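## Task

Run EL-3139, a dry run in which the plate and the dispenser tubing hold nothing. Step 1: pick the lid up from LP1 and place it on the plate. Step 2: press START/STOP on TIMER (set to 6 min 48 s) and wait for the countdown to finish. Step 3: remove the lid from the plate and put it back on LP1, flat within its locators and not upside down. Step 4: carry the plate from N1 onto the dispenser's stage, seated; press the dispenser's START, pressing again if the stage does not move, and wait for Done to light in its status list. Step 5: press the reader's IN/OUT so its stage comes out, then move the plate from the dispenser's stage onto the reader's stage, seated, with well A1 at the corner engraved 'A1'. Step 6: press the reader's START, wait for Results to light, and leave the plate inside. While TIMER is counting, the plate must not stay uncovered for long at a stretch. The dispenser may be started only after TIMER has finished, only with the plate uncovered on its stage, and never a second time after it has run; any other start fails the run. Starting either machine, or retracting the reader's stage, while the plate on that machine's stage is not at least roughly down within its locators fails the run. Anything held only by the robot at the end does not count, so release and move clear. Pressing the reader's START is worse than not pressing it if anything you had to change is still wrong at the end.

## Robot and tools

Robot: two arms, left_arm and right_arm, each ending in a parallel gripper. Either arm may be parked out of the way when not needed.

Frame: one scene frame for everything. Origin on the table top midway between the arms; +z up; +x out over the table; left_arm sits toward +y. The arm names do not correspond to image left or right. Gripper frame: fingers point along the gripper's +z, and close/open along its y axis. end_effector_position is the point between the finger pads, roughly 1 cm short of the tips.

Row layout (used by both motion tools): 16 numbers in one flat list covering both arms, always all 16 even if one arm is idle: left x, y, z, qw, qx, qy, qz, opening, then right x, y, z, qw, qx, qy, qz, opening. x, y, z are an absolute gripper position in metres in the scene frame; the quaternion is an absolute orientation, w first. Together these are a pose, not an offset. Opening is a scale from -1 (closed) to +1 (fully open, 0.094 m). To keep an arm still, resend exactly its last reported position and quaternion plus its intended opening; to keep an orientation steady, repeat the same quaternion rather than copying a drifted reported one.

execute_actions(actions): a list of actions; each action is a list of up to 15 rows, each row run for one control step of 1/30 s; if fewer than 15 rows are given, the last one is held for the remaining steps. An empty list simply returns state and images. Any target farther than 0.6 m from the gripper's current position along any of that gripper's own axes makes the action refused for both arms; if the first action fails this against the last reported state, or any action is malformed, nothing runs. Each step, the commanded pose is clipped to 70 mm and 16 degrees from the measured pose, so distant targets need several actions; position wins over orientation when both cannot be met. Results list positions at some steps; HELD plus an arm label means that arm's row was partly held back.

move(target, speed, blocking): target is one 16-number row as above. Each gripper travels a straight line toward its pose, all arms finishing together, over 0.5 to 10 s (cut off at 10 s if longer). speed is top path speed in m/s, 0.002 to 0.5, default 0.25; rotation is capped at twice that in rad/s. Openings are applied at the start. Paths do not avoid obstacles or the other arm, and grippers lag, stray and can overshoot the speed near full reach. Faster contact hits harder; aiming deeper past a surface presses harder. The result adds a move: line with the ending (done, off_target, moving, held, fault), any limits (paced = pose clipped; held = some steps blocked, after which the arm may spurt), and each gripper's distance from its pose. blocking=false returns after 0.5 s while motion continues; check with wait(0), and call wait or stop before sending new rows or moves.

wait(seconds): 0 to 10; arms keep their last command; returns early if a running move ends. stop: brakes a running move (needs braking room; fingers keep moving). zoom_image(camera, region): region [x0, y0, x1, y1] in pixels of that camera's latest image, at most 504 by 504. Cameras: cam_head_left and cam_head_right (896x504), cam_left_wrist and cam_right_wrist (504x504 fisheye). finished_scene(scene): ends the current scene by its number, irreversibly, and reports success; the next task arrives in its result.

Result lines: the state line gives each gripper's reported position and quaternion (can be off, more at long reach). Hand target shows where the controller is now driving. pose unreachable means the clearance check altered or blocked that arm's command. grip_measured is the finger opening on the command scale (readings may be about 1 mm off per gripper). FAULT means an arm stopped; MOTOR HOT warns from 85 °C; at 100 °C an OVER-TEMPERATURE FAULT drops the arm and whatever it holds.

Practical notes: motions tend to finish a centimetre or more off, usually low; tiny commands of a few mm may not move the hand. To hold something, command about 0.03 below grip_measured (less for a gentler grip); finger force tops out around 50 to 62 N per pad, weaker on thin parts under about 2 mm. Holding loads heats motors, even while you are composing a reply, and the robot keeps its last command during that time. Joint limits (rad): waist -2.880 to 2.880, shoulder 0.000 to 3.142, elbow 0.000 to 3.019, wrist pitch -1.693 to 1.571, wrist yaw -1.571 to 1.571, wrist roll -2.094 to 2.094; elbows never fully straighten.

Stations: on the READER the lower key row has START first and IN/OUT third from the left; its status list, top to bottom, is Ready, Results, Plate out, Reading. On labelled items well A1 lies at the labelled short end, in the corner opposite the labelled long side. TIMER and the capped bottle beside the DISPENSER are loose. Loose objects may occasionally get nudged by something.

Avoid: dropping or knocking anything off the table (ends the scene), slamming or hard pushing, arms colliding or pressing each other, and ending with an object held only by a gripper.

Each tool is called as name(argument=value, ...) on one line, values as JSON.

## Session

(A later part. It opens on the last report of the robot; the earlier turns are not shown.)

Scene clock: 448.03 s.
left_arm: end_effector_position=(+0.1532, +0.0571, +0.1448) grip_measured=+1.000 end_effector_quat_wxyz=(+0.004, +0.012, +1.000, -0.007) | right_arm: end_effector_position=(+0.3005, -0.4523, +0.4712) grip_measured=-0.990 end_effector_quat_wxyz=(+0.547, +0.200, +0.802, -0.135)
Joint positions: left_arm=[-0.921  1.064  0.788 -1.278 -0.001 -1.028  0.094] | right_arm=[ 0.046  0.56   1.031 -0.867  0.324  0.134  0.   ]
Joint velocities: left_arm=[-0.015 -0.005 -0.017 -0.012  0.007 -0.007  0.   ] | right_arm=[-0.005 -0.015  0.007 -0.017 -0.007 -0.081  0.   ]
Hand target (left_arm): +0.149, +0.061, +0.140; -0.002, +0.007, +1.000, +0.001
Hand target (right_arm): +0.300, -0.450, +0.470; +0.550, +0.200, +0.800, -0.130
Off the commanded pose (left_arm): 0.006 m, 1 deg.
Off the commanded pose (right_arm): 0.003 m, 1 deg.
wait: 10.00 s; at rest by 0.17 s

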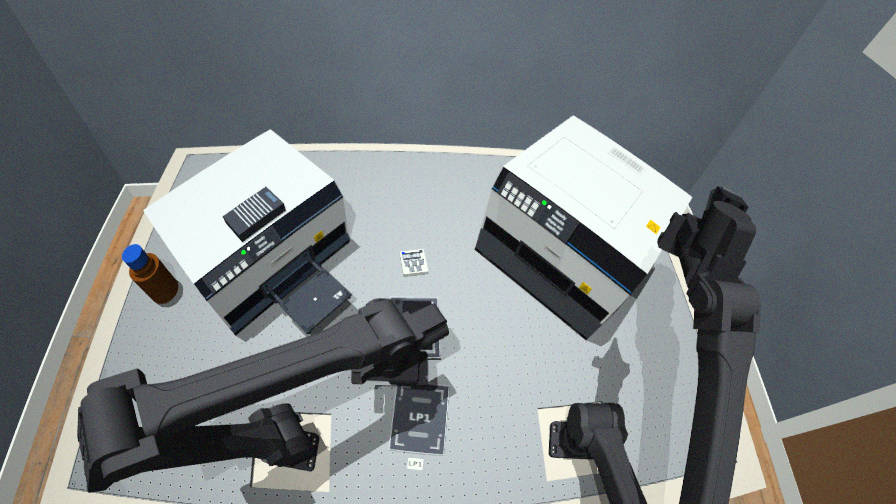

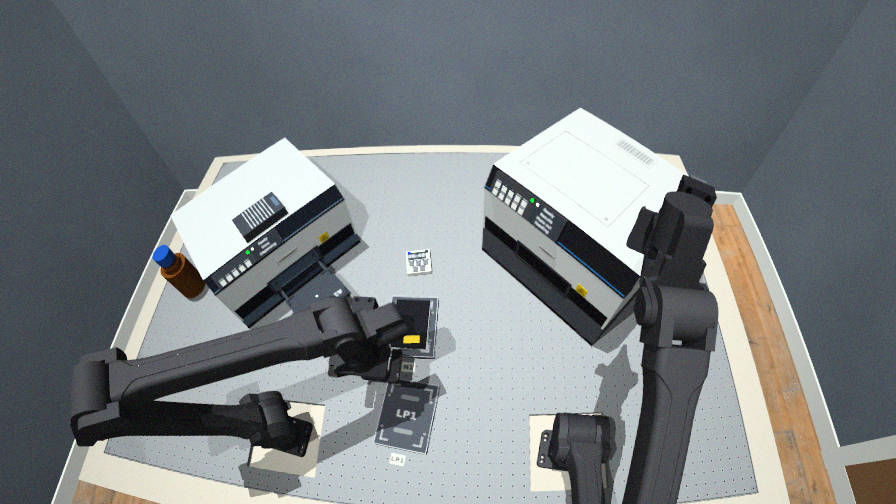

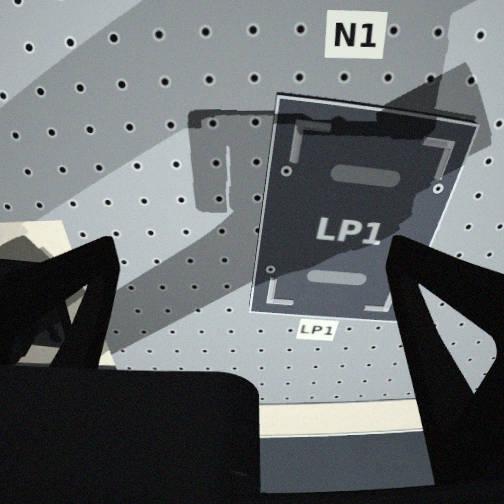

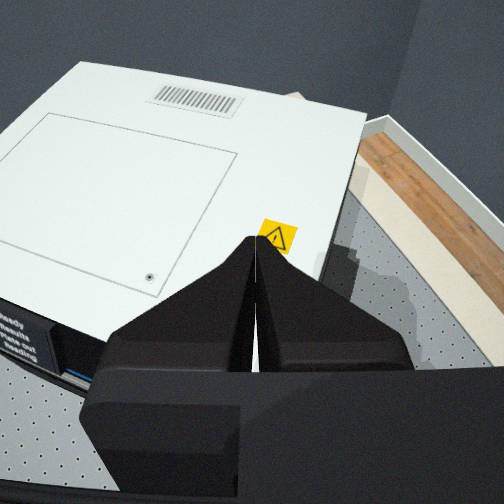

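wait(seconds=10)

wait(seconds=10)

wait(seconds=10)

zoom_image(camera="cam_head_left", region=[380,235,450,285])

Scene clock: 460.43 s.
left_arm: end_effector_position=(+0.1532, +0.0571, +0.1448) grip_measured=+1.000 end_effector_quat_wxyz=(+0.004, +0.012, +1.000, -0.007) | right_arm: end_effector_position=(+0.3005, -0.4523, +0.4712) grip_measured=-0.990 end_effector_quat_wxyz=(+0.547, +0.200, +0.802, -0.135)
Joint positions: left_arm=[-0.921  1.064  0.788 -1.278 -0.001 -1.028  0.094] | right_arm=[ 0.046  0.56   1.031 -0.867  0.324  0.134  0.   ]
Joint velocities: left_arm=[-0.005 -0.005  0.002  0.002 -0.007  0.022  0.   ] | right_arm=[-0.005 -0.005 -0.002 -0.007 -0.051  0.022 -0.001]
Hand target (left_arm): +0.149, +0.061, +0.140; -0.002, +0.007, +1.000, +0.001
Hand target (right_arm): +0.300, -0.450, +0.470; +0.550, +0.200, +0.800, -0.130
Off the commanded pose (left_arm): 0.006 m, 1 deg.
Off the commanded pose (right_arm): 0.003 m, 1 deg.
wait: 10.00 s; at rest from the start

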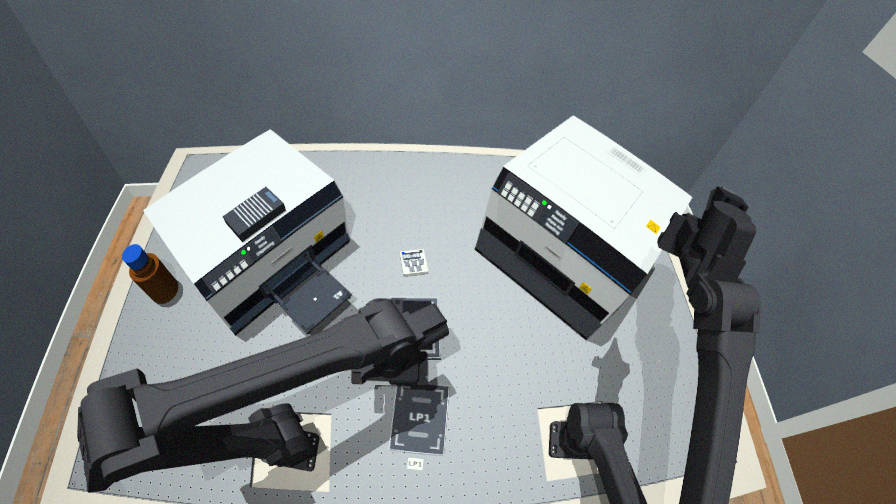

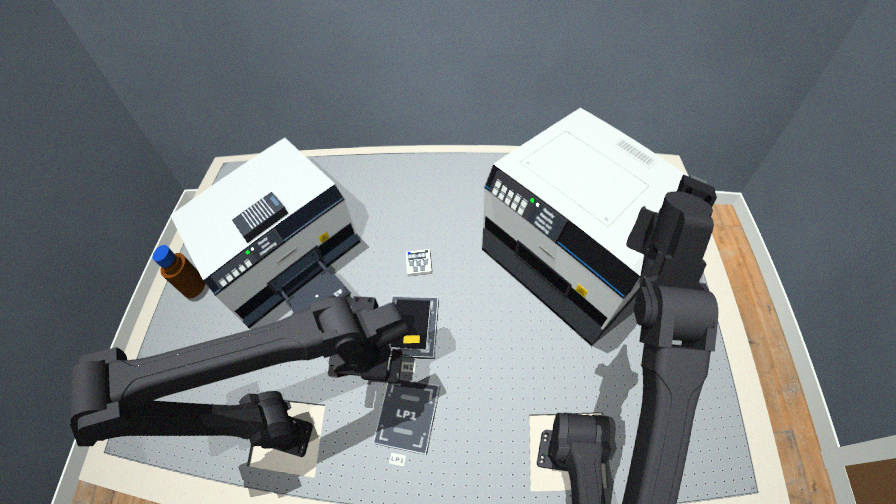

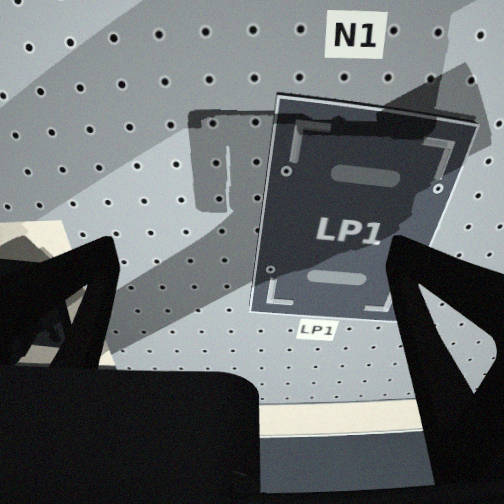

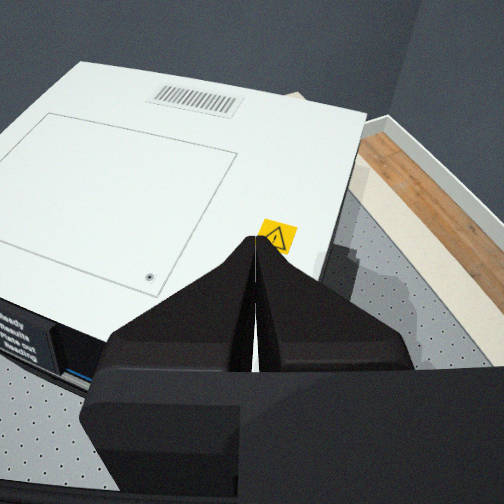

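Scene clock: 470.43 s.
left_arm: end_effector_position=(+0.1532, +0.0571, +0.1448) grip_measured=+1.000 end_effector_quat_wxyz=(+0.004, +0.012, +1.000, -0.007) | right_arm: end_effector_position=(+0.3005, -0.4523, +0.4712) grip_measured=-0.990 end_effector_quat_wxyz=(+0.547, +0.200, +0.802, -0.135)
Joint positions: left_arm=[-0.921  1.064  0.788 -1.278 -0.001 -1.028  0.094] | right_arm=[ 0.046  0.56   1.031 -0.867  0.324  0.134  0.   ]
Joint velocities: left_arm=[ 0.005 -0.005 -0.002 -0.007  0.11  -0.095  0.   ] | right_arm=[-0.015 -0.015 -0.002 -0.027  0.007 -0.007  0.   ]
Hand target (left_arm): +0.149, +0.061, +0.140; -0.002, +0.007, +1.000, +0.001
Hand target (right_arm): +0.300, -0.450, +0.470; +0.550, +0.200, +0.800, -0.130
Off the commanded pose (left_arm): 0.006 m, 1 deg.
Off the commanded pose (right_arm): 0.003 m, 1 deg.
wait: 10.00 s; at rest by 0.17 s

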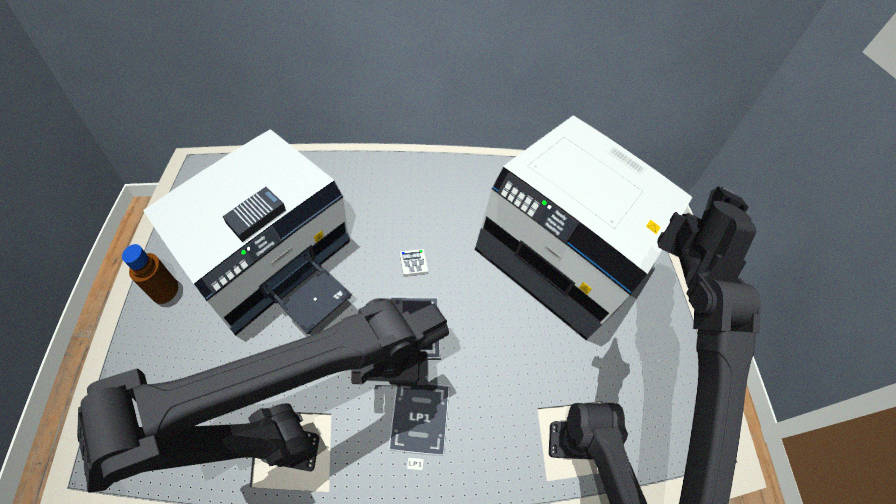

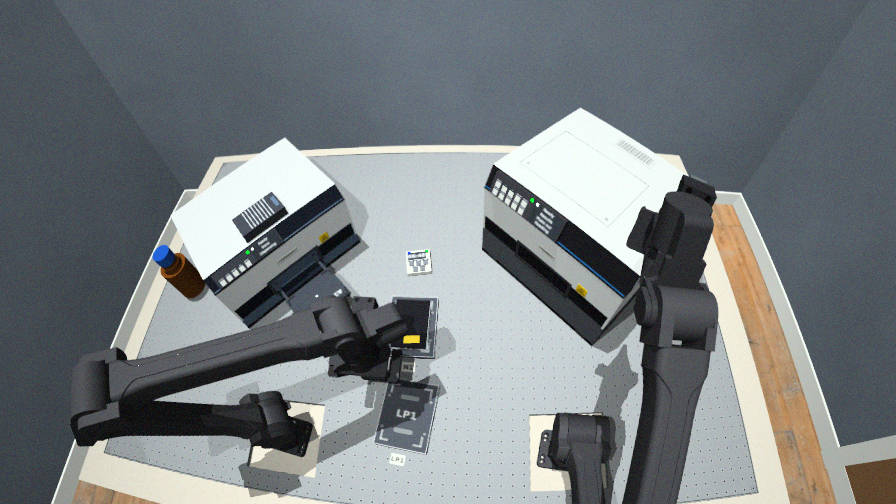

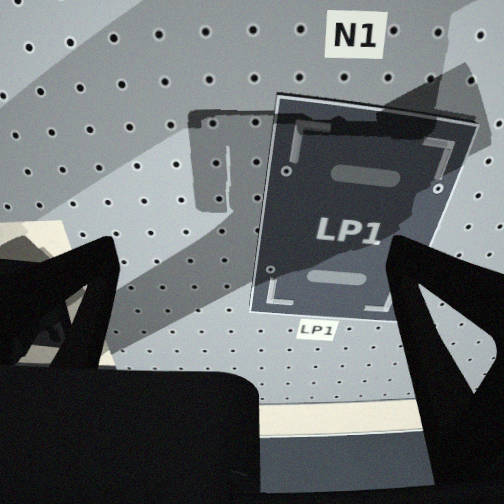

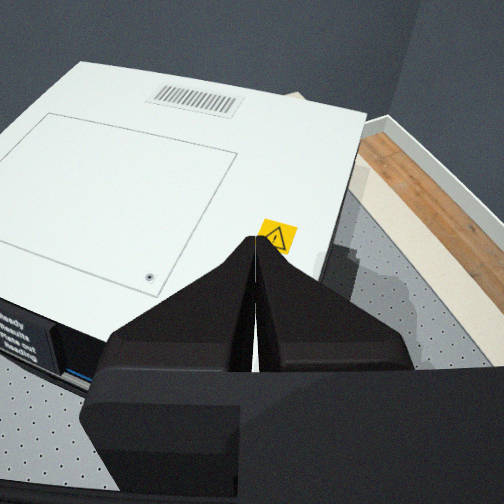

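Scene clock: 480.43 s.
left_arm: end_effector_position=(+0.1532, +0.0571, +0.1448) grip_measured=+1.000 end_effector_quat_wxyz=(+0.004, +0.012, +1.000, -0.007) | right_arm: end_effector_position=(+0.3005, -0.4523, +0.4712) grip_measured=-0.990 end_effector_quat_wxyz=(+0.547, +0.200, +0.802, -0.135)
Joint positions: left_arm=[-0.921  1.064  0.788 -1.278 -0.001 -1.028  0.094] | right_arm=[ 0.046  0.56   1.031 -0.867  0.324  0.134  0.   ]
Joint velocities: left_arm=[-0.005  0.005 -0.012  0.007 -0.037 -0.051  0.   ] | right_arm=[-0.015 -0.005  0.017 -0.017  0.037 -0.007 -0.   ]
Hand target (left_arm): +0.149, +0.061, +0.140; -0.002, +0.007, +1.000, +0.001
Hand target (right_arm): +0.300, -0.450, +0.470; +0.550, +0.200, +0.800, -0.130
Off the commanded pose (left_arm): 0.006 m, 1 deg.
Off the commanded pose (right_arm): 0.003 m, 1 deg.
wait: 10.00 s; at rest by 0.17 s

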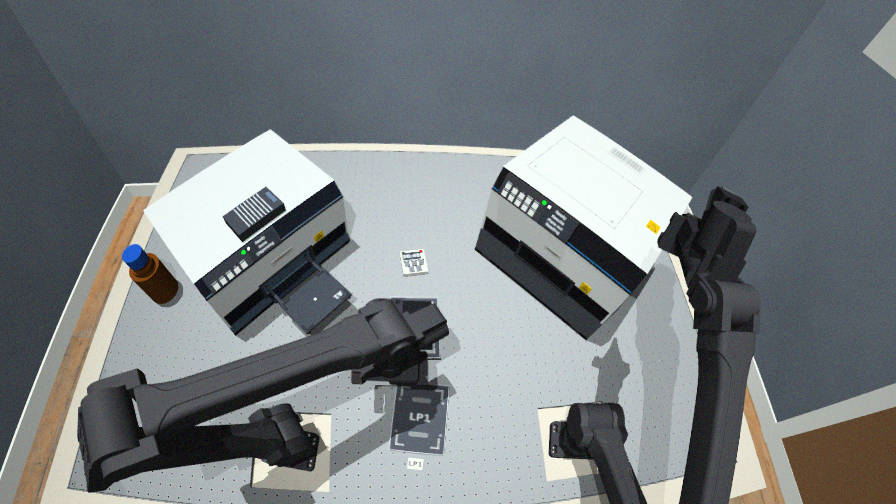

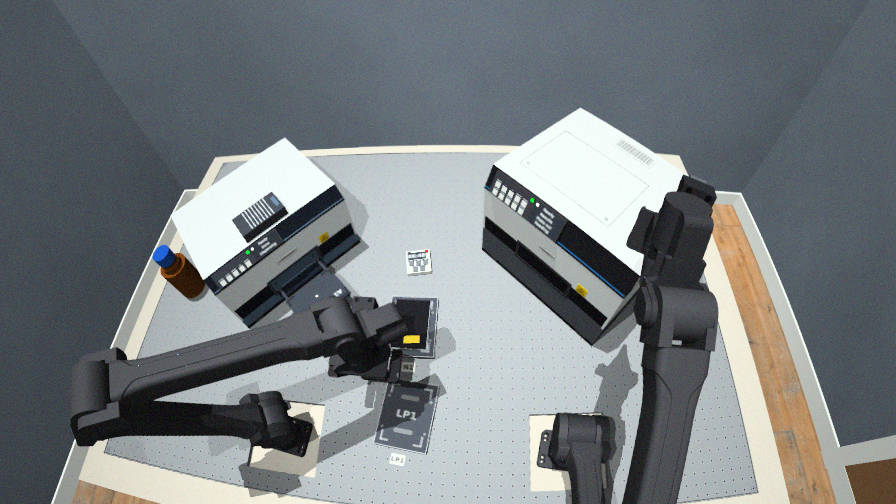

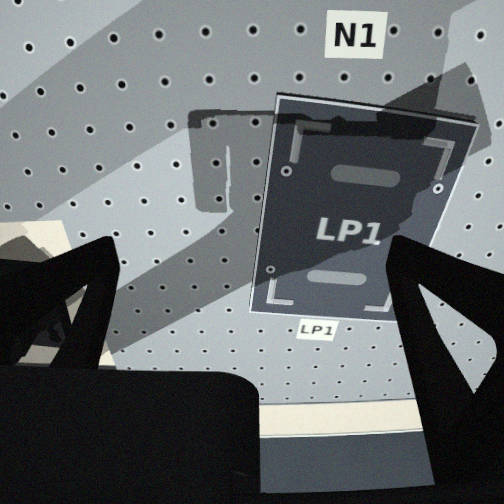

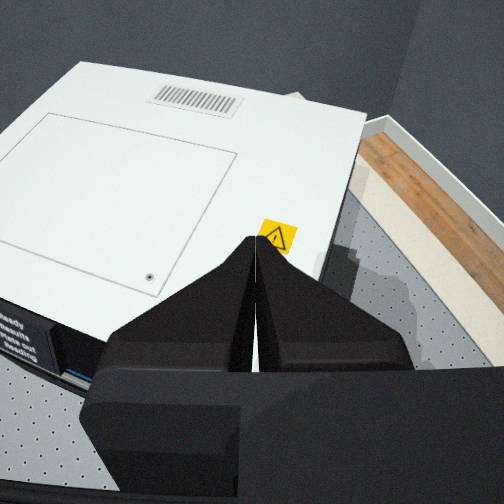

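Region (380, 235, 450, 285) of cam_head_left's 896x504 image, scaled by 7.200, with more detail than that image has; it fills the top 360 rows of this view, and the rest is white.

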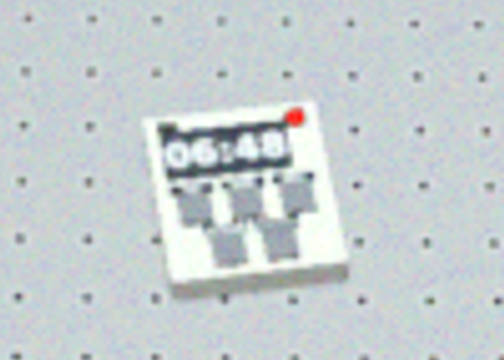

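The timer lamp is red, so the time is up. Next is taking the lid off.

move(target=[0.318,-0.006,0.13,0,0.007,1,0,1,0.30,-0.45,0.47,0.55,0.2,0.8,-0.13,-1])

move(target=[0.312,0.001,0.058,0,0.007,1,0,1,0.30,-0.45,0.47,0.55,0.2,0.8,-0.13,-1], speed=0.12)

Scene clock: 484.37 s.
left_arm: end_effector_position=(+0.3032, +0.0066, +0.1159) grip_measured=+1.000 end_effector_quat_wxyz=(-0.013, +0.000, +1.000, +0.015) | right_arm: end_effector_position=(+0.3005, -0.4523, +0.4712) grip_measured=-0.990 end_effector_quat_wxyz=(+0.547, +0.200, +0.802, -0.135)
Joint positions: left_arm=[-0.657  1.494  1.086 -1.202 -0.002 -0.787  0.094] | right_arm=[ 0.046  0.56   1.031 -0.867  0.324  0.134  0.   ]
Joint velocities: left_arm=[-0.005 -0.005  0.002  0.012 -0.066  0.007  0.   ] | right_arm=[-0.015 -0.024 -0.007 -0.007 -0.037 -0.095 -0.001]
Hand target (left_arm): +0.318, -0.007, +0.130; +0.002, +0.007, +1.000, -0.001
Hand target (right_arm): +0.300, -0.450, +0.470; +0.550, +0.200, +0.800, -0.130
Off the commanded pose (left_arm): 0.024 m, 2 deg.
Off the commanded pose (right_arm): 0.003 m, 1 deg.
move: off_target (left_arm)

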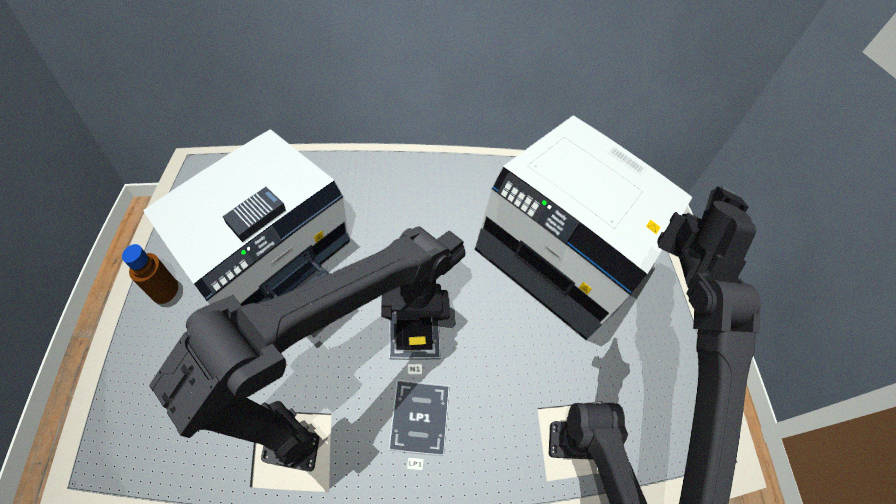

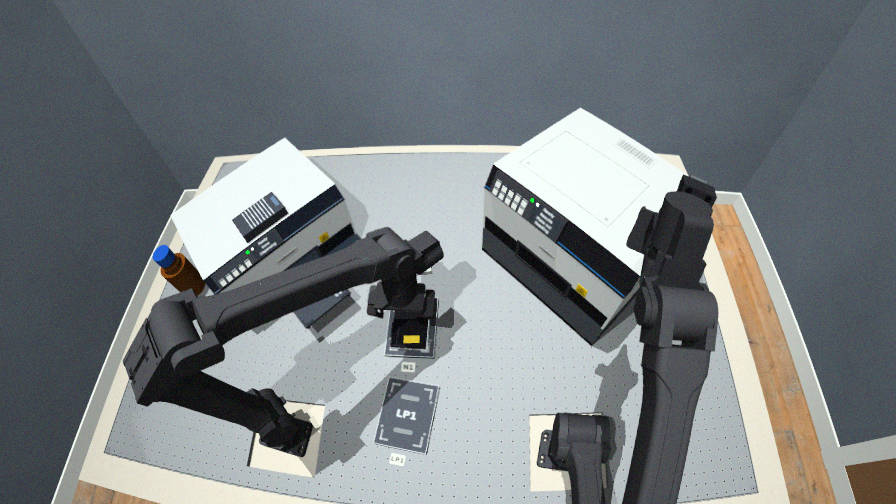

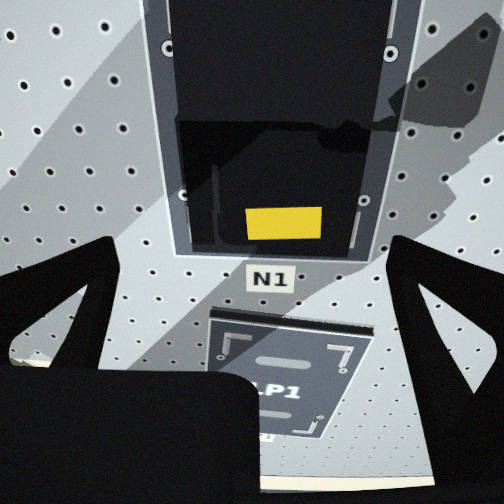

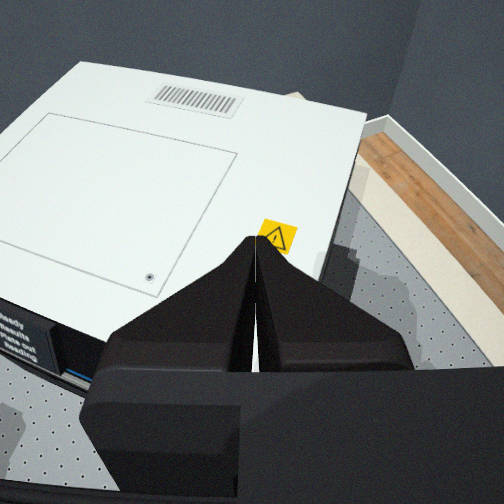

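Scene clock: 485.27 s.
left_arm: end_effector_position=(+0.3124, -0.0026, +0.0653) grip_measured=+1.000 end_effector_quat_wxyz=(+0.004, +0.004, +1.000, -0.003) | right_arm: end_effector_position=(+0.3005, -0.4523, +0.4712) grip_measured=-0.990 end_effector_quat_wxyz=(+0.547, +0.200, +0.802, -0.135)
Joint positions: left_arm=[-0.657  1.56   1.013 -1.014 -0.002 -0.78   0.094] | right_arm=[ 0.046  0.56   1.031 -0.867  0.324  0.134  0.   ]
Joint velocities: left_arm=[-0.024 -0.015 -0.002  0.002 -0.051 -0.022  0.   ] | right_arm=[ 0.015  0.005  0.012  0.007 -0.022 -0.007 -0.   ]
Hand target (left_arm): +0.312, +0.001, +0.058; -0.000, +0.007, +1.000, +0.000
Hand target (right_arm): +0.300, -0.450, +0.470; +0.550, +0.200, +0.800, -0.130
Off the commanded pose (left_arm): 0.008 m, 1 deg.
Off the commanded pose (right_arm): 0.003 m, 1 deg.
move: done

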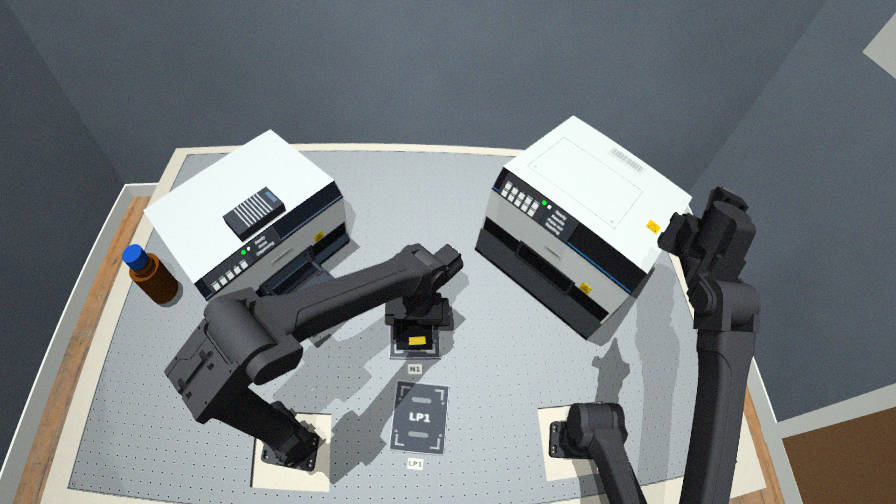

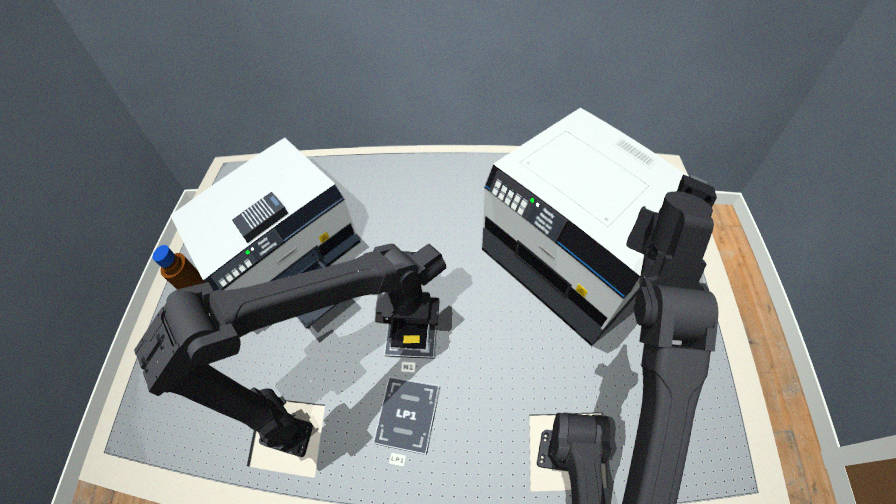

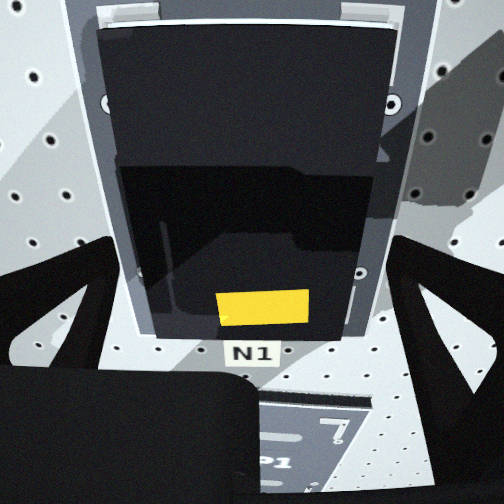

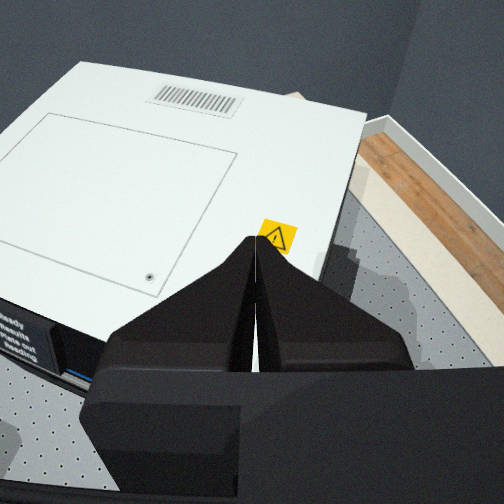

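move(target=[0.312,0.004,0.041,0,0.007,1,0,1,0.30,-0.45,0.47,0.55,0.2,0.8,-0.13,-1], speed=0.05)

Scene clock: 487.27 s.
left_arm: end_effector_position=(+0.3126, -0.0024, +0.0531) grip_measured=+1.000 end_effector_quat_wxyz=(+0.008, +0.005, +1.000, -0.007) | right_arm: end_effector_position=(+0.3005, -0.4523, +0.4712) grip_measured=-0.990 end_effector_quat_wxyz=(+0.547, +0.200, +0.802, -0.135)
Joint positions: left_arm=[-0.656  1.572  0.989 -0.966 -0.002 -0.776  0.094] | right_arm=[ 0.046  0.56   1.031 -0.867  0.324  0.134  0.   ]
Joint velocities: left_arm=[ 0.015 -0.015  0.022 -0.002 -0.051  0.007  0.   ] | right_arm=[ 0.005 -0.015  0.002 -0.012  0.037  0.007  0.001]
Hand target (left_arm): +0.312, +0.004, +0.041; +0.000, +0.007, +1.000, -0.000
Hand target (right_arm): +0.300, -0.450, +0.470; +0.550, +0.200, +0.800, -0.130
Off the commanded pose (left_arm): 0.014 m, 1 deg.
Off the commanded pose (right_arm): 0.003 m, 1 deg.
move: off_target (left_arm)

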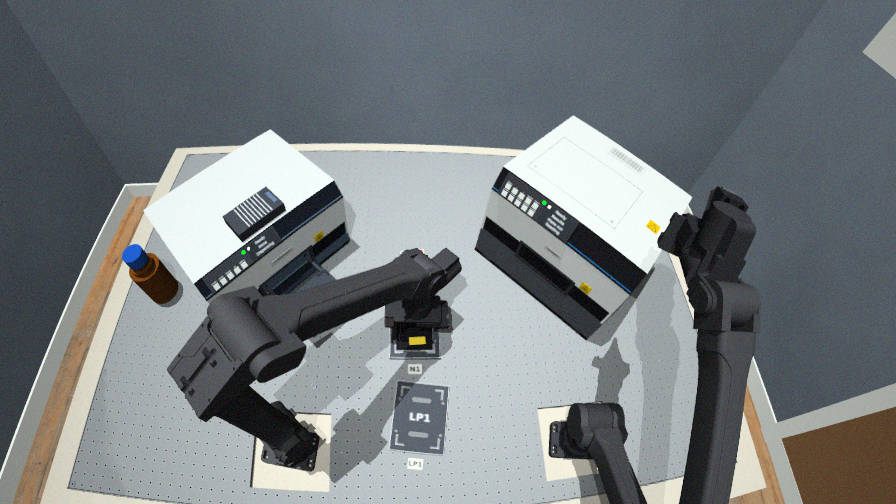

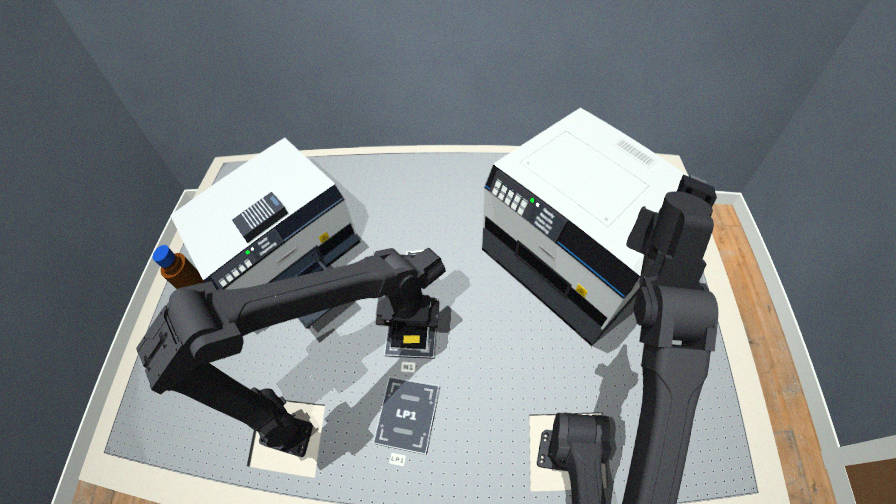

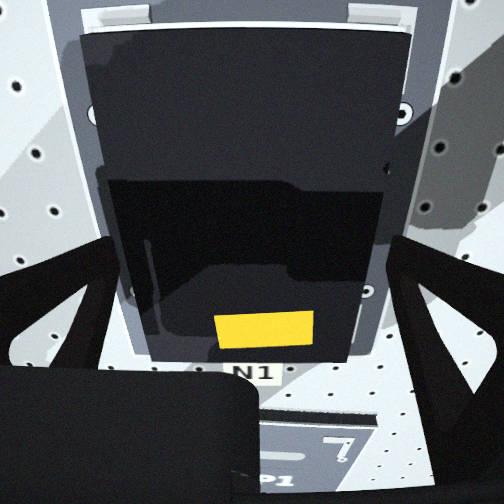

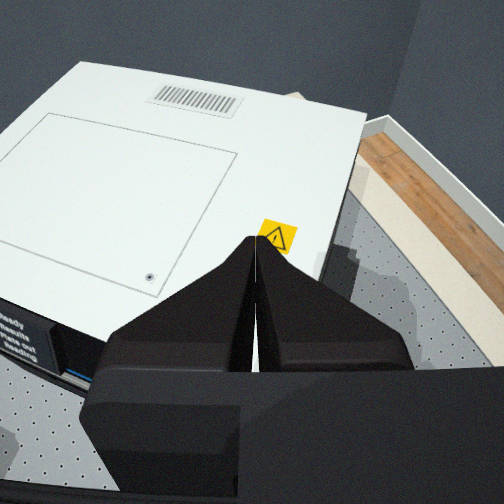

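execute_actions(actions=[[[0.3125,0.007,0.036,0,0.007,1,0,1,0.30,-0.45,0.47,0.55,0.2,0.8,-0.13,-1]],[[0.3125,0.007,0.036,0,0.007,1,0,0.83,0.30,-0.45,0.47,0.55,0.2,0.8,-0.13,-1]]])

Scene clock: 490.13 s.
left_arm: end_effector_position=(+0.3139, +0.0003, +0.0485) grip_measured=+0.832 end_effector_quat_wxyz=(+0.009, +0.005, +1.000, -0.009) | right_arm: end_effector_position=(+0.3005, -0.4523, +0.4712) grip_measured=-0.990 end_effector_quat_wxyz=(+0.547, +0.200, +0.802, -0.135)
Joint positions: left_arm=[-0.649  1.574  0.978 -0.949 -0.001 -0.769  0.086] | right_arm=[ 0.046  0.56   1.031 -0.867  0.324  0.134  0.   ]
Joint velocities: left_arm=[ 0.015  0.005  0.002 -0.007 -0.037 -0.037 -0.   ] | right_arm=[-0.005  0.005 -0.012 -0.002 -0.022 -0.051 -0.001]
Hand target (left_arm): +0.312, +0.007, +0.036; -0.000, +0.007, +1.000, +0.000
Hand target (right_arm): +0.300, -0.450, +0.470; +0.550, +0.200, +0.800, -0.130
Off the commanded pose (left_arm): 0.014 m, 1 deg.
Off the commanded pose (right_arm): 0.003 m, 1 deg.
Step readings (end_effector_position; steps 1 to 15: 1st action; 16 to 30: 2nd action):
0: left_arm (+0.3126, -0.0024, +0.0531) | right_arm (+0.3005, -0.4523, +0.4712)
1: left_arm (+0.3128, -0.0023, +0.0526) | right_arm (+0.3005, -0.4523, +0.4712)
2: left_arm (+0.3132, -0.0023, +0.0520) | right_arm (+0.3005, -0.4523, +0.4712)
4: left_arm (+0.3132, -0.0009, +0.0502) | right_arm (+0.3005, -0.4523, +0.4712)
8: left_arm (+0.3134, +0.0011, +0.0487) | right_arm (+0.3005, -0.4523, +0.4712)
15: left_arm (+0.3136, +0.0009, +0.0485) | right_arm (+0.3005, -0.4523, +0.4712)
16: left_arm (+0.3136, +0.0009, +0.0485) | right_arm (+0.3005, -0.4523, +0.4712)
17: left_arm (+0.3135, +0.0007, +0.0485) | right_arm (+0.3005, -0.4523, +0.4712)
19: left_arm (+0.3139, +0.0003, +0.0485) | right_arm (+0.3005, -0.4523, +0.4712)
23: left_arm (+0.3139, +0.0003, +0.0485) | right_arm (+0.3005, -0.4523, +0.4712)
30: end_effector_position above

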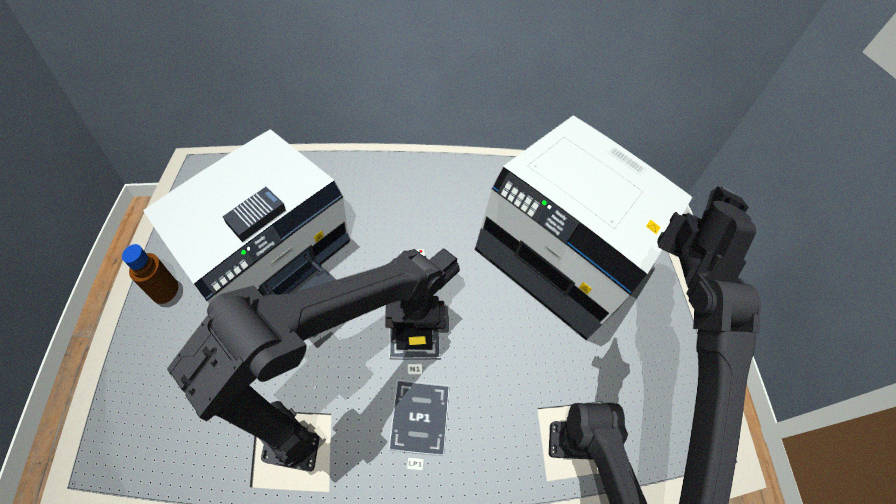

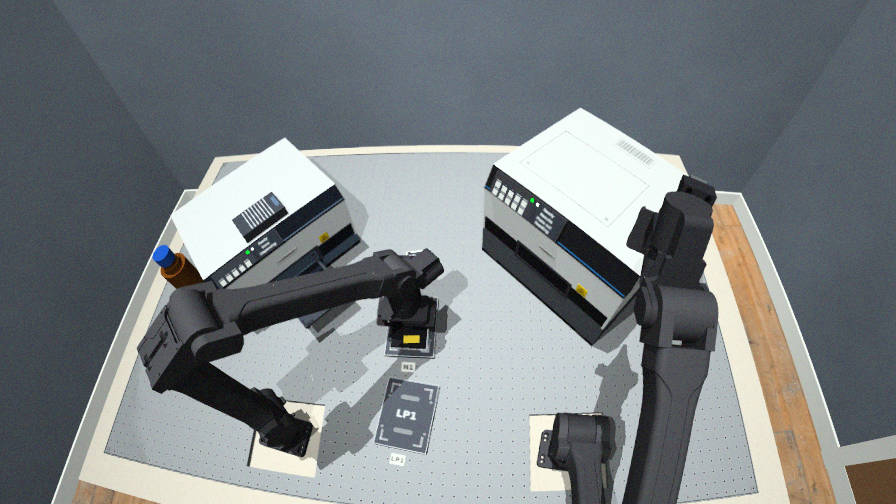

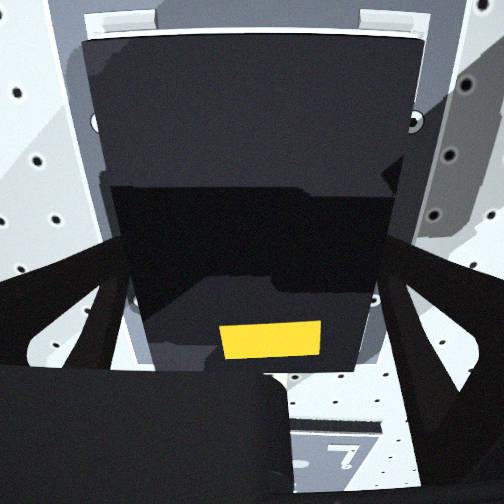

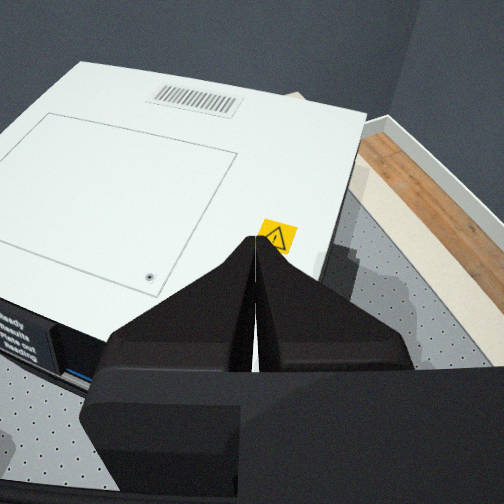

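execute_actions(actions=[[[0.3115,0.004,0.037,0,0.007,1,0,0.74,0.30,-0.45,0.47,0.55,0.2,0.8,-0.13,-1]]])

move(target=[0.324,-0.011,0.11,0,0.007,1,0,0.74,0.30,-0.45,0.47,0.55,0.2,0.8,-0.13,-1], speed=0.07)

Scene clock: 492.53 s.
left_arm: end_effector_position=(+0.3138, -0.0001, +0.0485) grip_measured=+0.772 end_effector_quat_wxyz=(+0.009, +0.005, +1.000, -0.010) | right_arm: end_effector_position=(+0.3005, -0.4523, +0.4712) grip_measured=-0.990 end_effector_quat_wxyz=(+0.547, +0.200, +0.802, -0.135)
Joint positions: left_arm=[-0.649  1.574  0.978 -0.948  0.001 -0.769  0.083] | right_arm=[ 0.046  0.56   1.031 -0.867  0.324  0.134  0.   ]
Joint velocities: left_arm=[-0.005 -0.005 -0.007  0.002 -0.066  0.022  0.001] | right_arm=[-0.015  0.005  0.007  0.017  0.081 -0.022 -0.001]
Hand target (left_arm): +0.311, +0.004, +0.037; +0.000, +0.007, +1.000, -0.000
Hand target (right_arm): +0.300, -0.450, +0.470; +0.550, +0.200, +0.800, -0.130
Off the commanded pose (left_arm): 0.012 m, 2 deg.
Off the commanded pose (right_arm): 0.003 m, 1 deg.
Step readings (end_effector_position):
0: left_arm (+0.3139, +0.0003, +0.0485) | right_arm (+0.3005, -0.4523, +0.4712)
1: left_arm (+0.3138, -0.0000, +0.0485) | right_arm (+0.3005, -0.4523, +0.4712)
2: left_arm (+0.3138, -0.0001, +0.0485) | right_arm (+0.3005, -0.4523, +0.4712)
4: left_arm (+0.3138, -0.0001, +0.0485) | right_arm (+0.3005, -0.4523, +0.4712)
8: left_arm (+0.3138, -0.0001, +0.0485) | right_arm (+0.3005, -0.4523, +0.4712)
15: end_effector_position above

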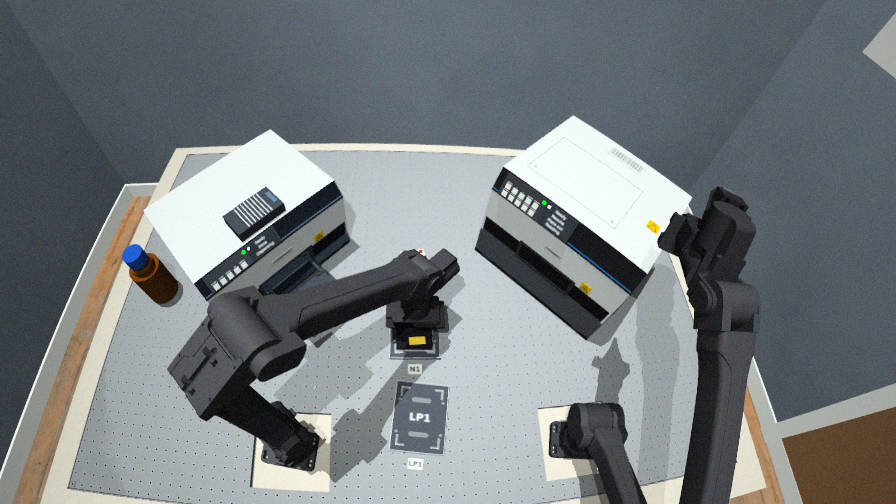

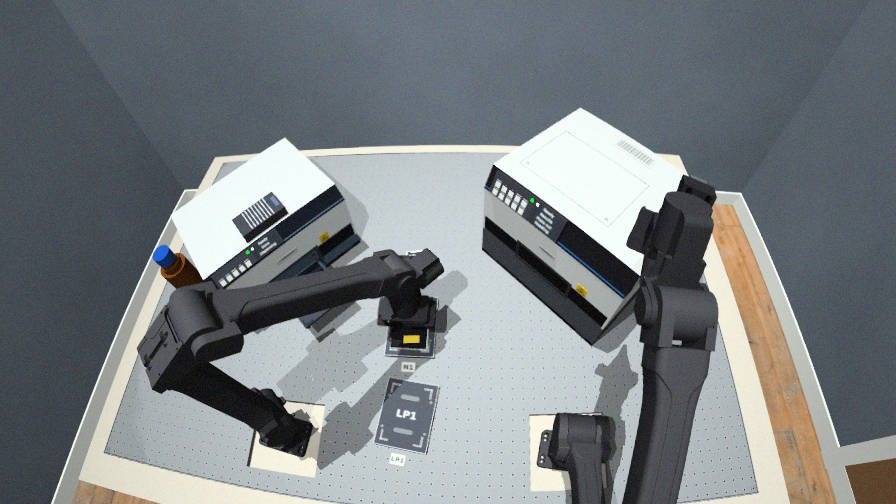

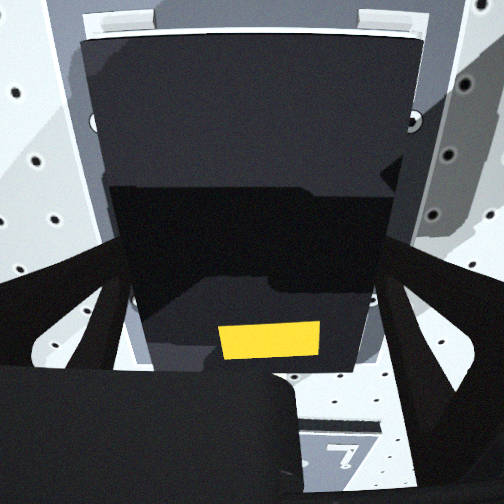

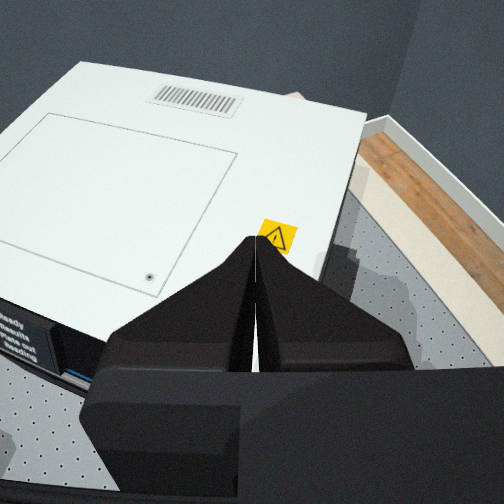

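Scene clock: 493.77 s.
left_arm: end_effector_position=(+0.3089, +0.0043, +0.0882) grip_measured=+0.772 end_effector_quat_wxyz=(-0.020, +0.005, +1.000, +0.017) | right_arm: end_effector_position=(+0.3005, -0.4523, +0.4712) grip_measured=-0.990 end_effector_quat_wxyz=(+0.547, +0.200, +0.802, -0.135)
Joint positions: left_arm=[-0.649  1.549  1.067 -1.142  0.003 -0.769  0.083] | right_arm=[ 0.046  0.56   1.031 -0.867  0.324  0.134  0.   ]
Joint velocities: left_arm=[-0.005  0.005  0.002  0.002  0.022 -0.007  0.   ] | right_arm=[-0.015 -0.015  0.002 -0.012  0.007  0.037  0.   ]
Hand target (left_arm): +0.323, -0.010, +0.110; +0.000, +0.007, +1.000, -0.000
Hand target (right_arm): +0.300, -0.450, +0.470; +0.550, +0.200, +0.800, -0.130
Off the commanded pose (left_arm): 0.031 m, 3 deg.
Off the commanded pose (right_arm): 0.003 m, 1 deg.
move: off_target (left_arm)

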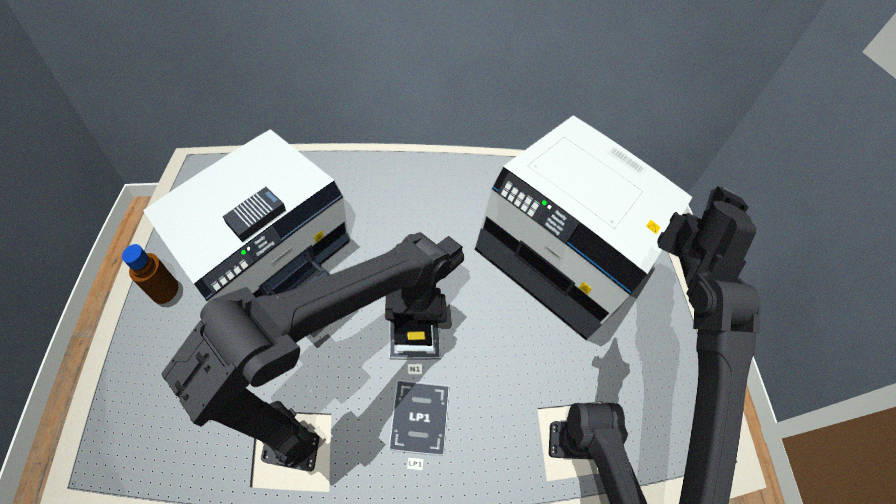

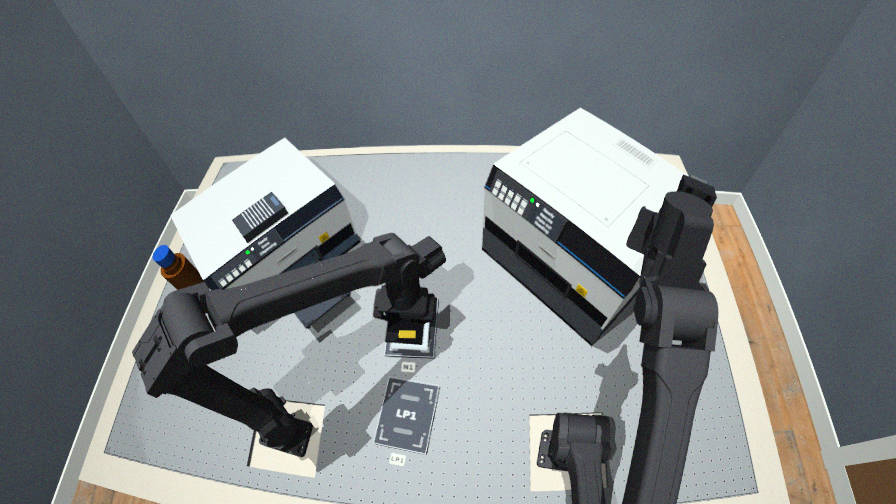

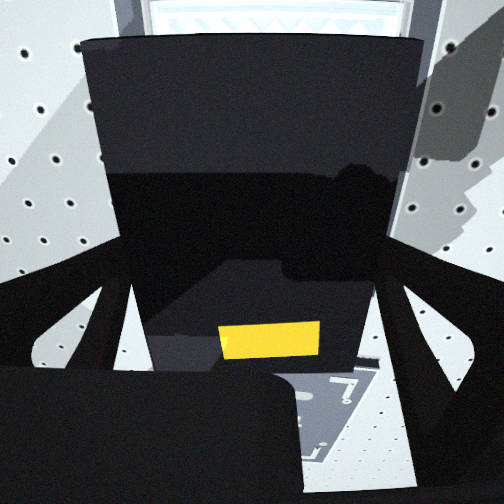

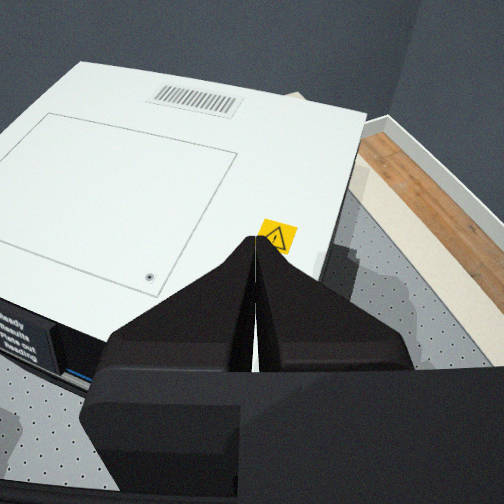

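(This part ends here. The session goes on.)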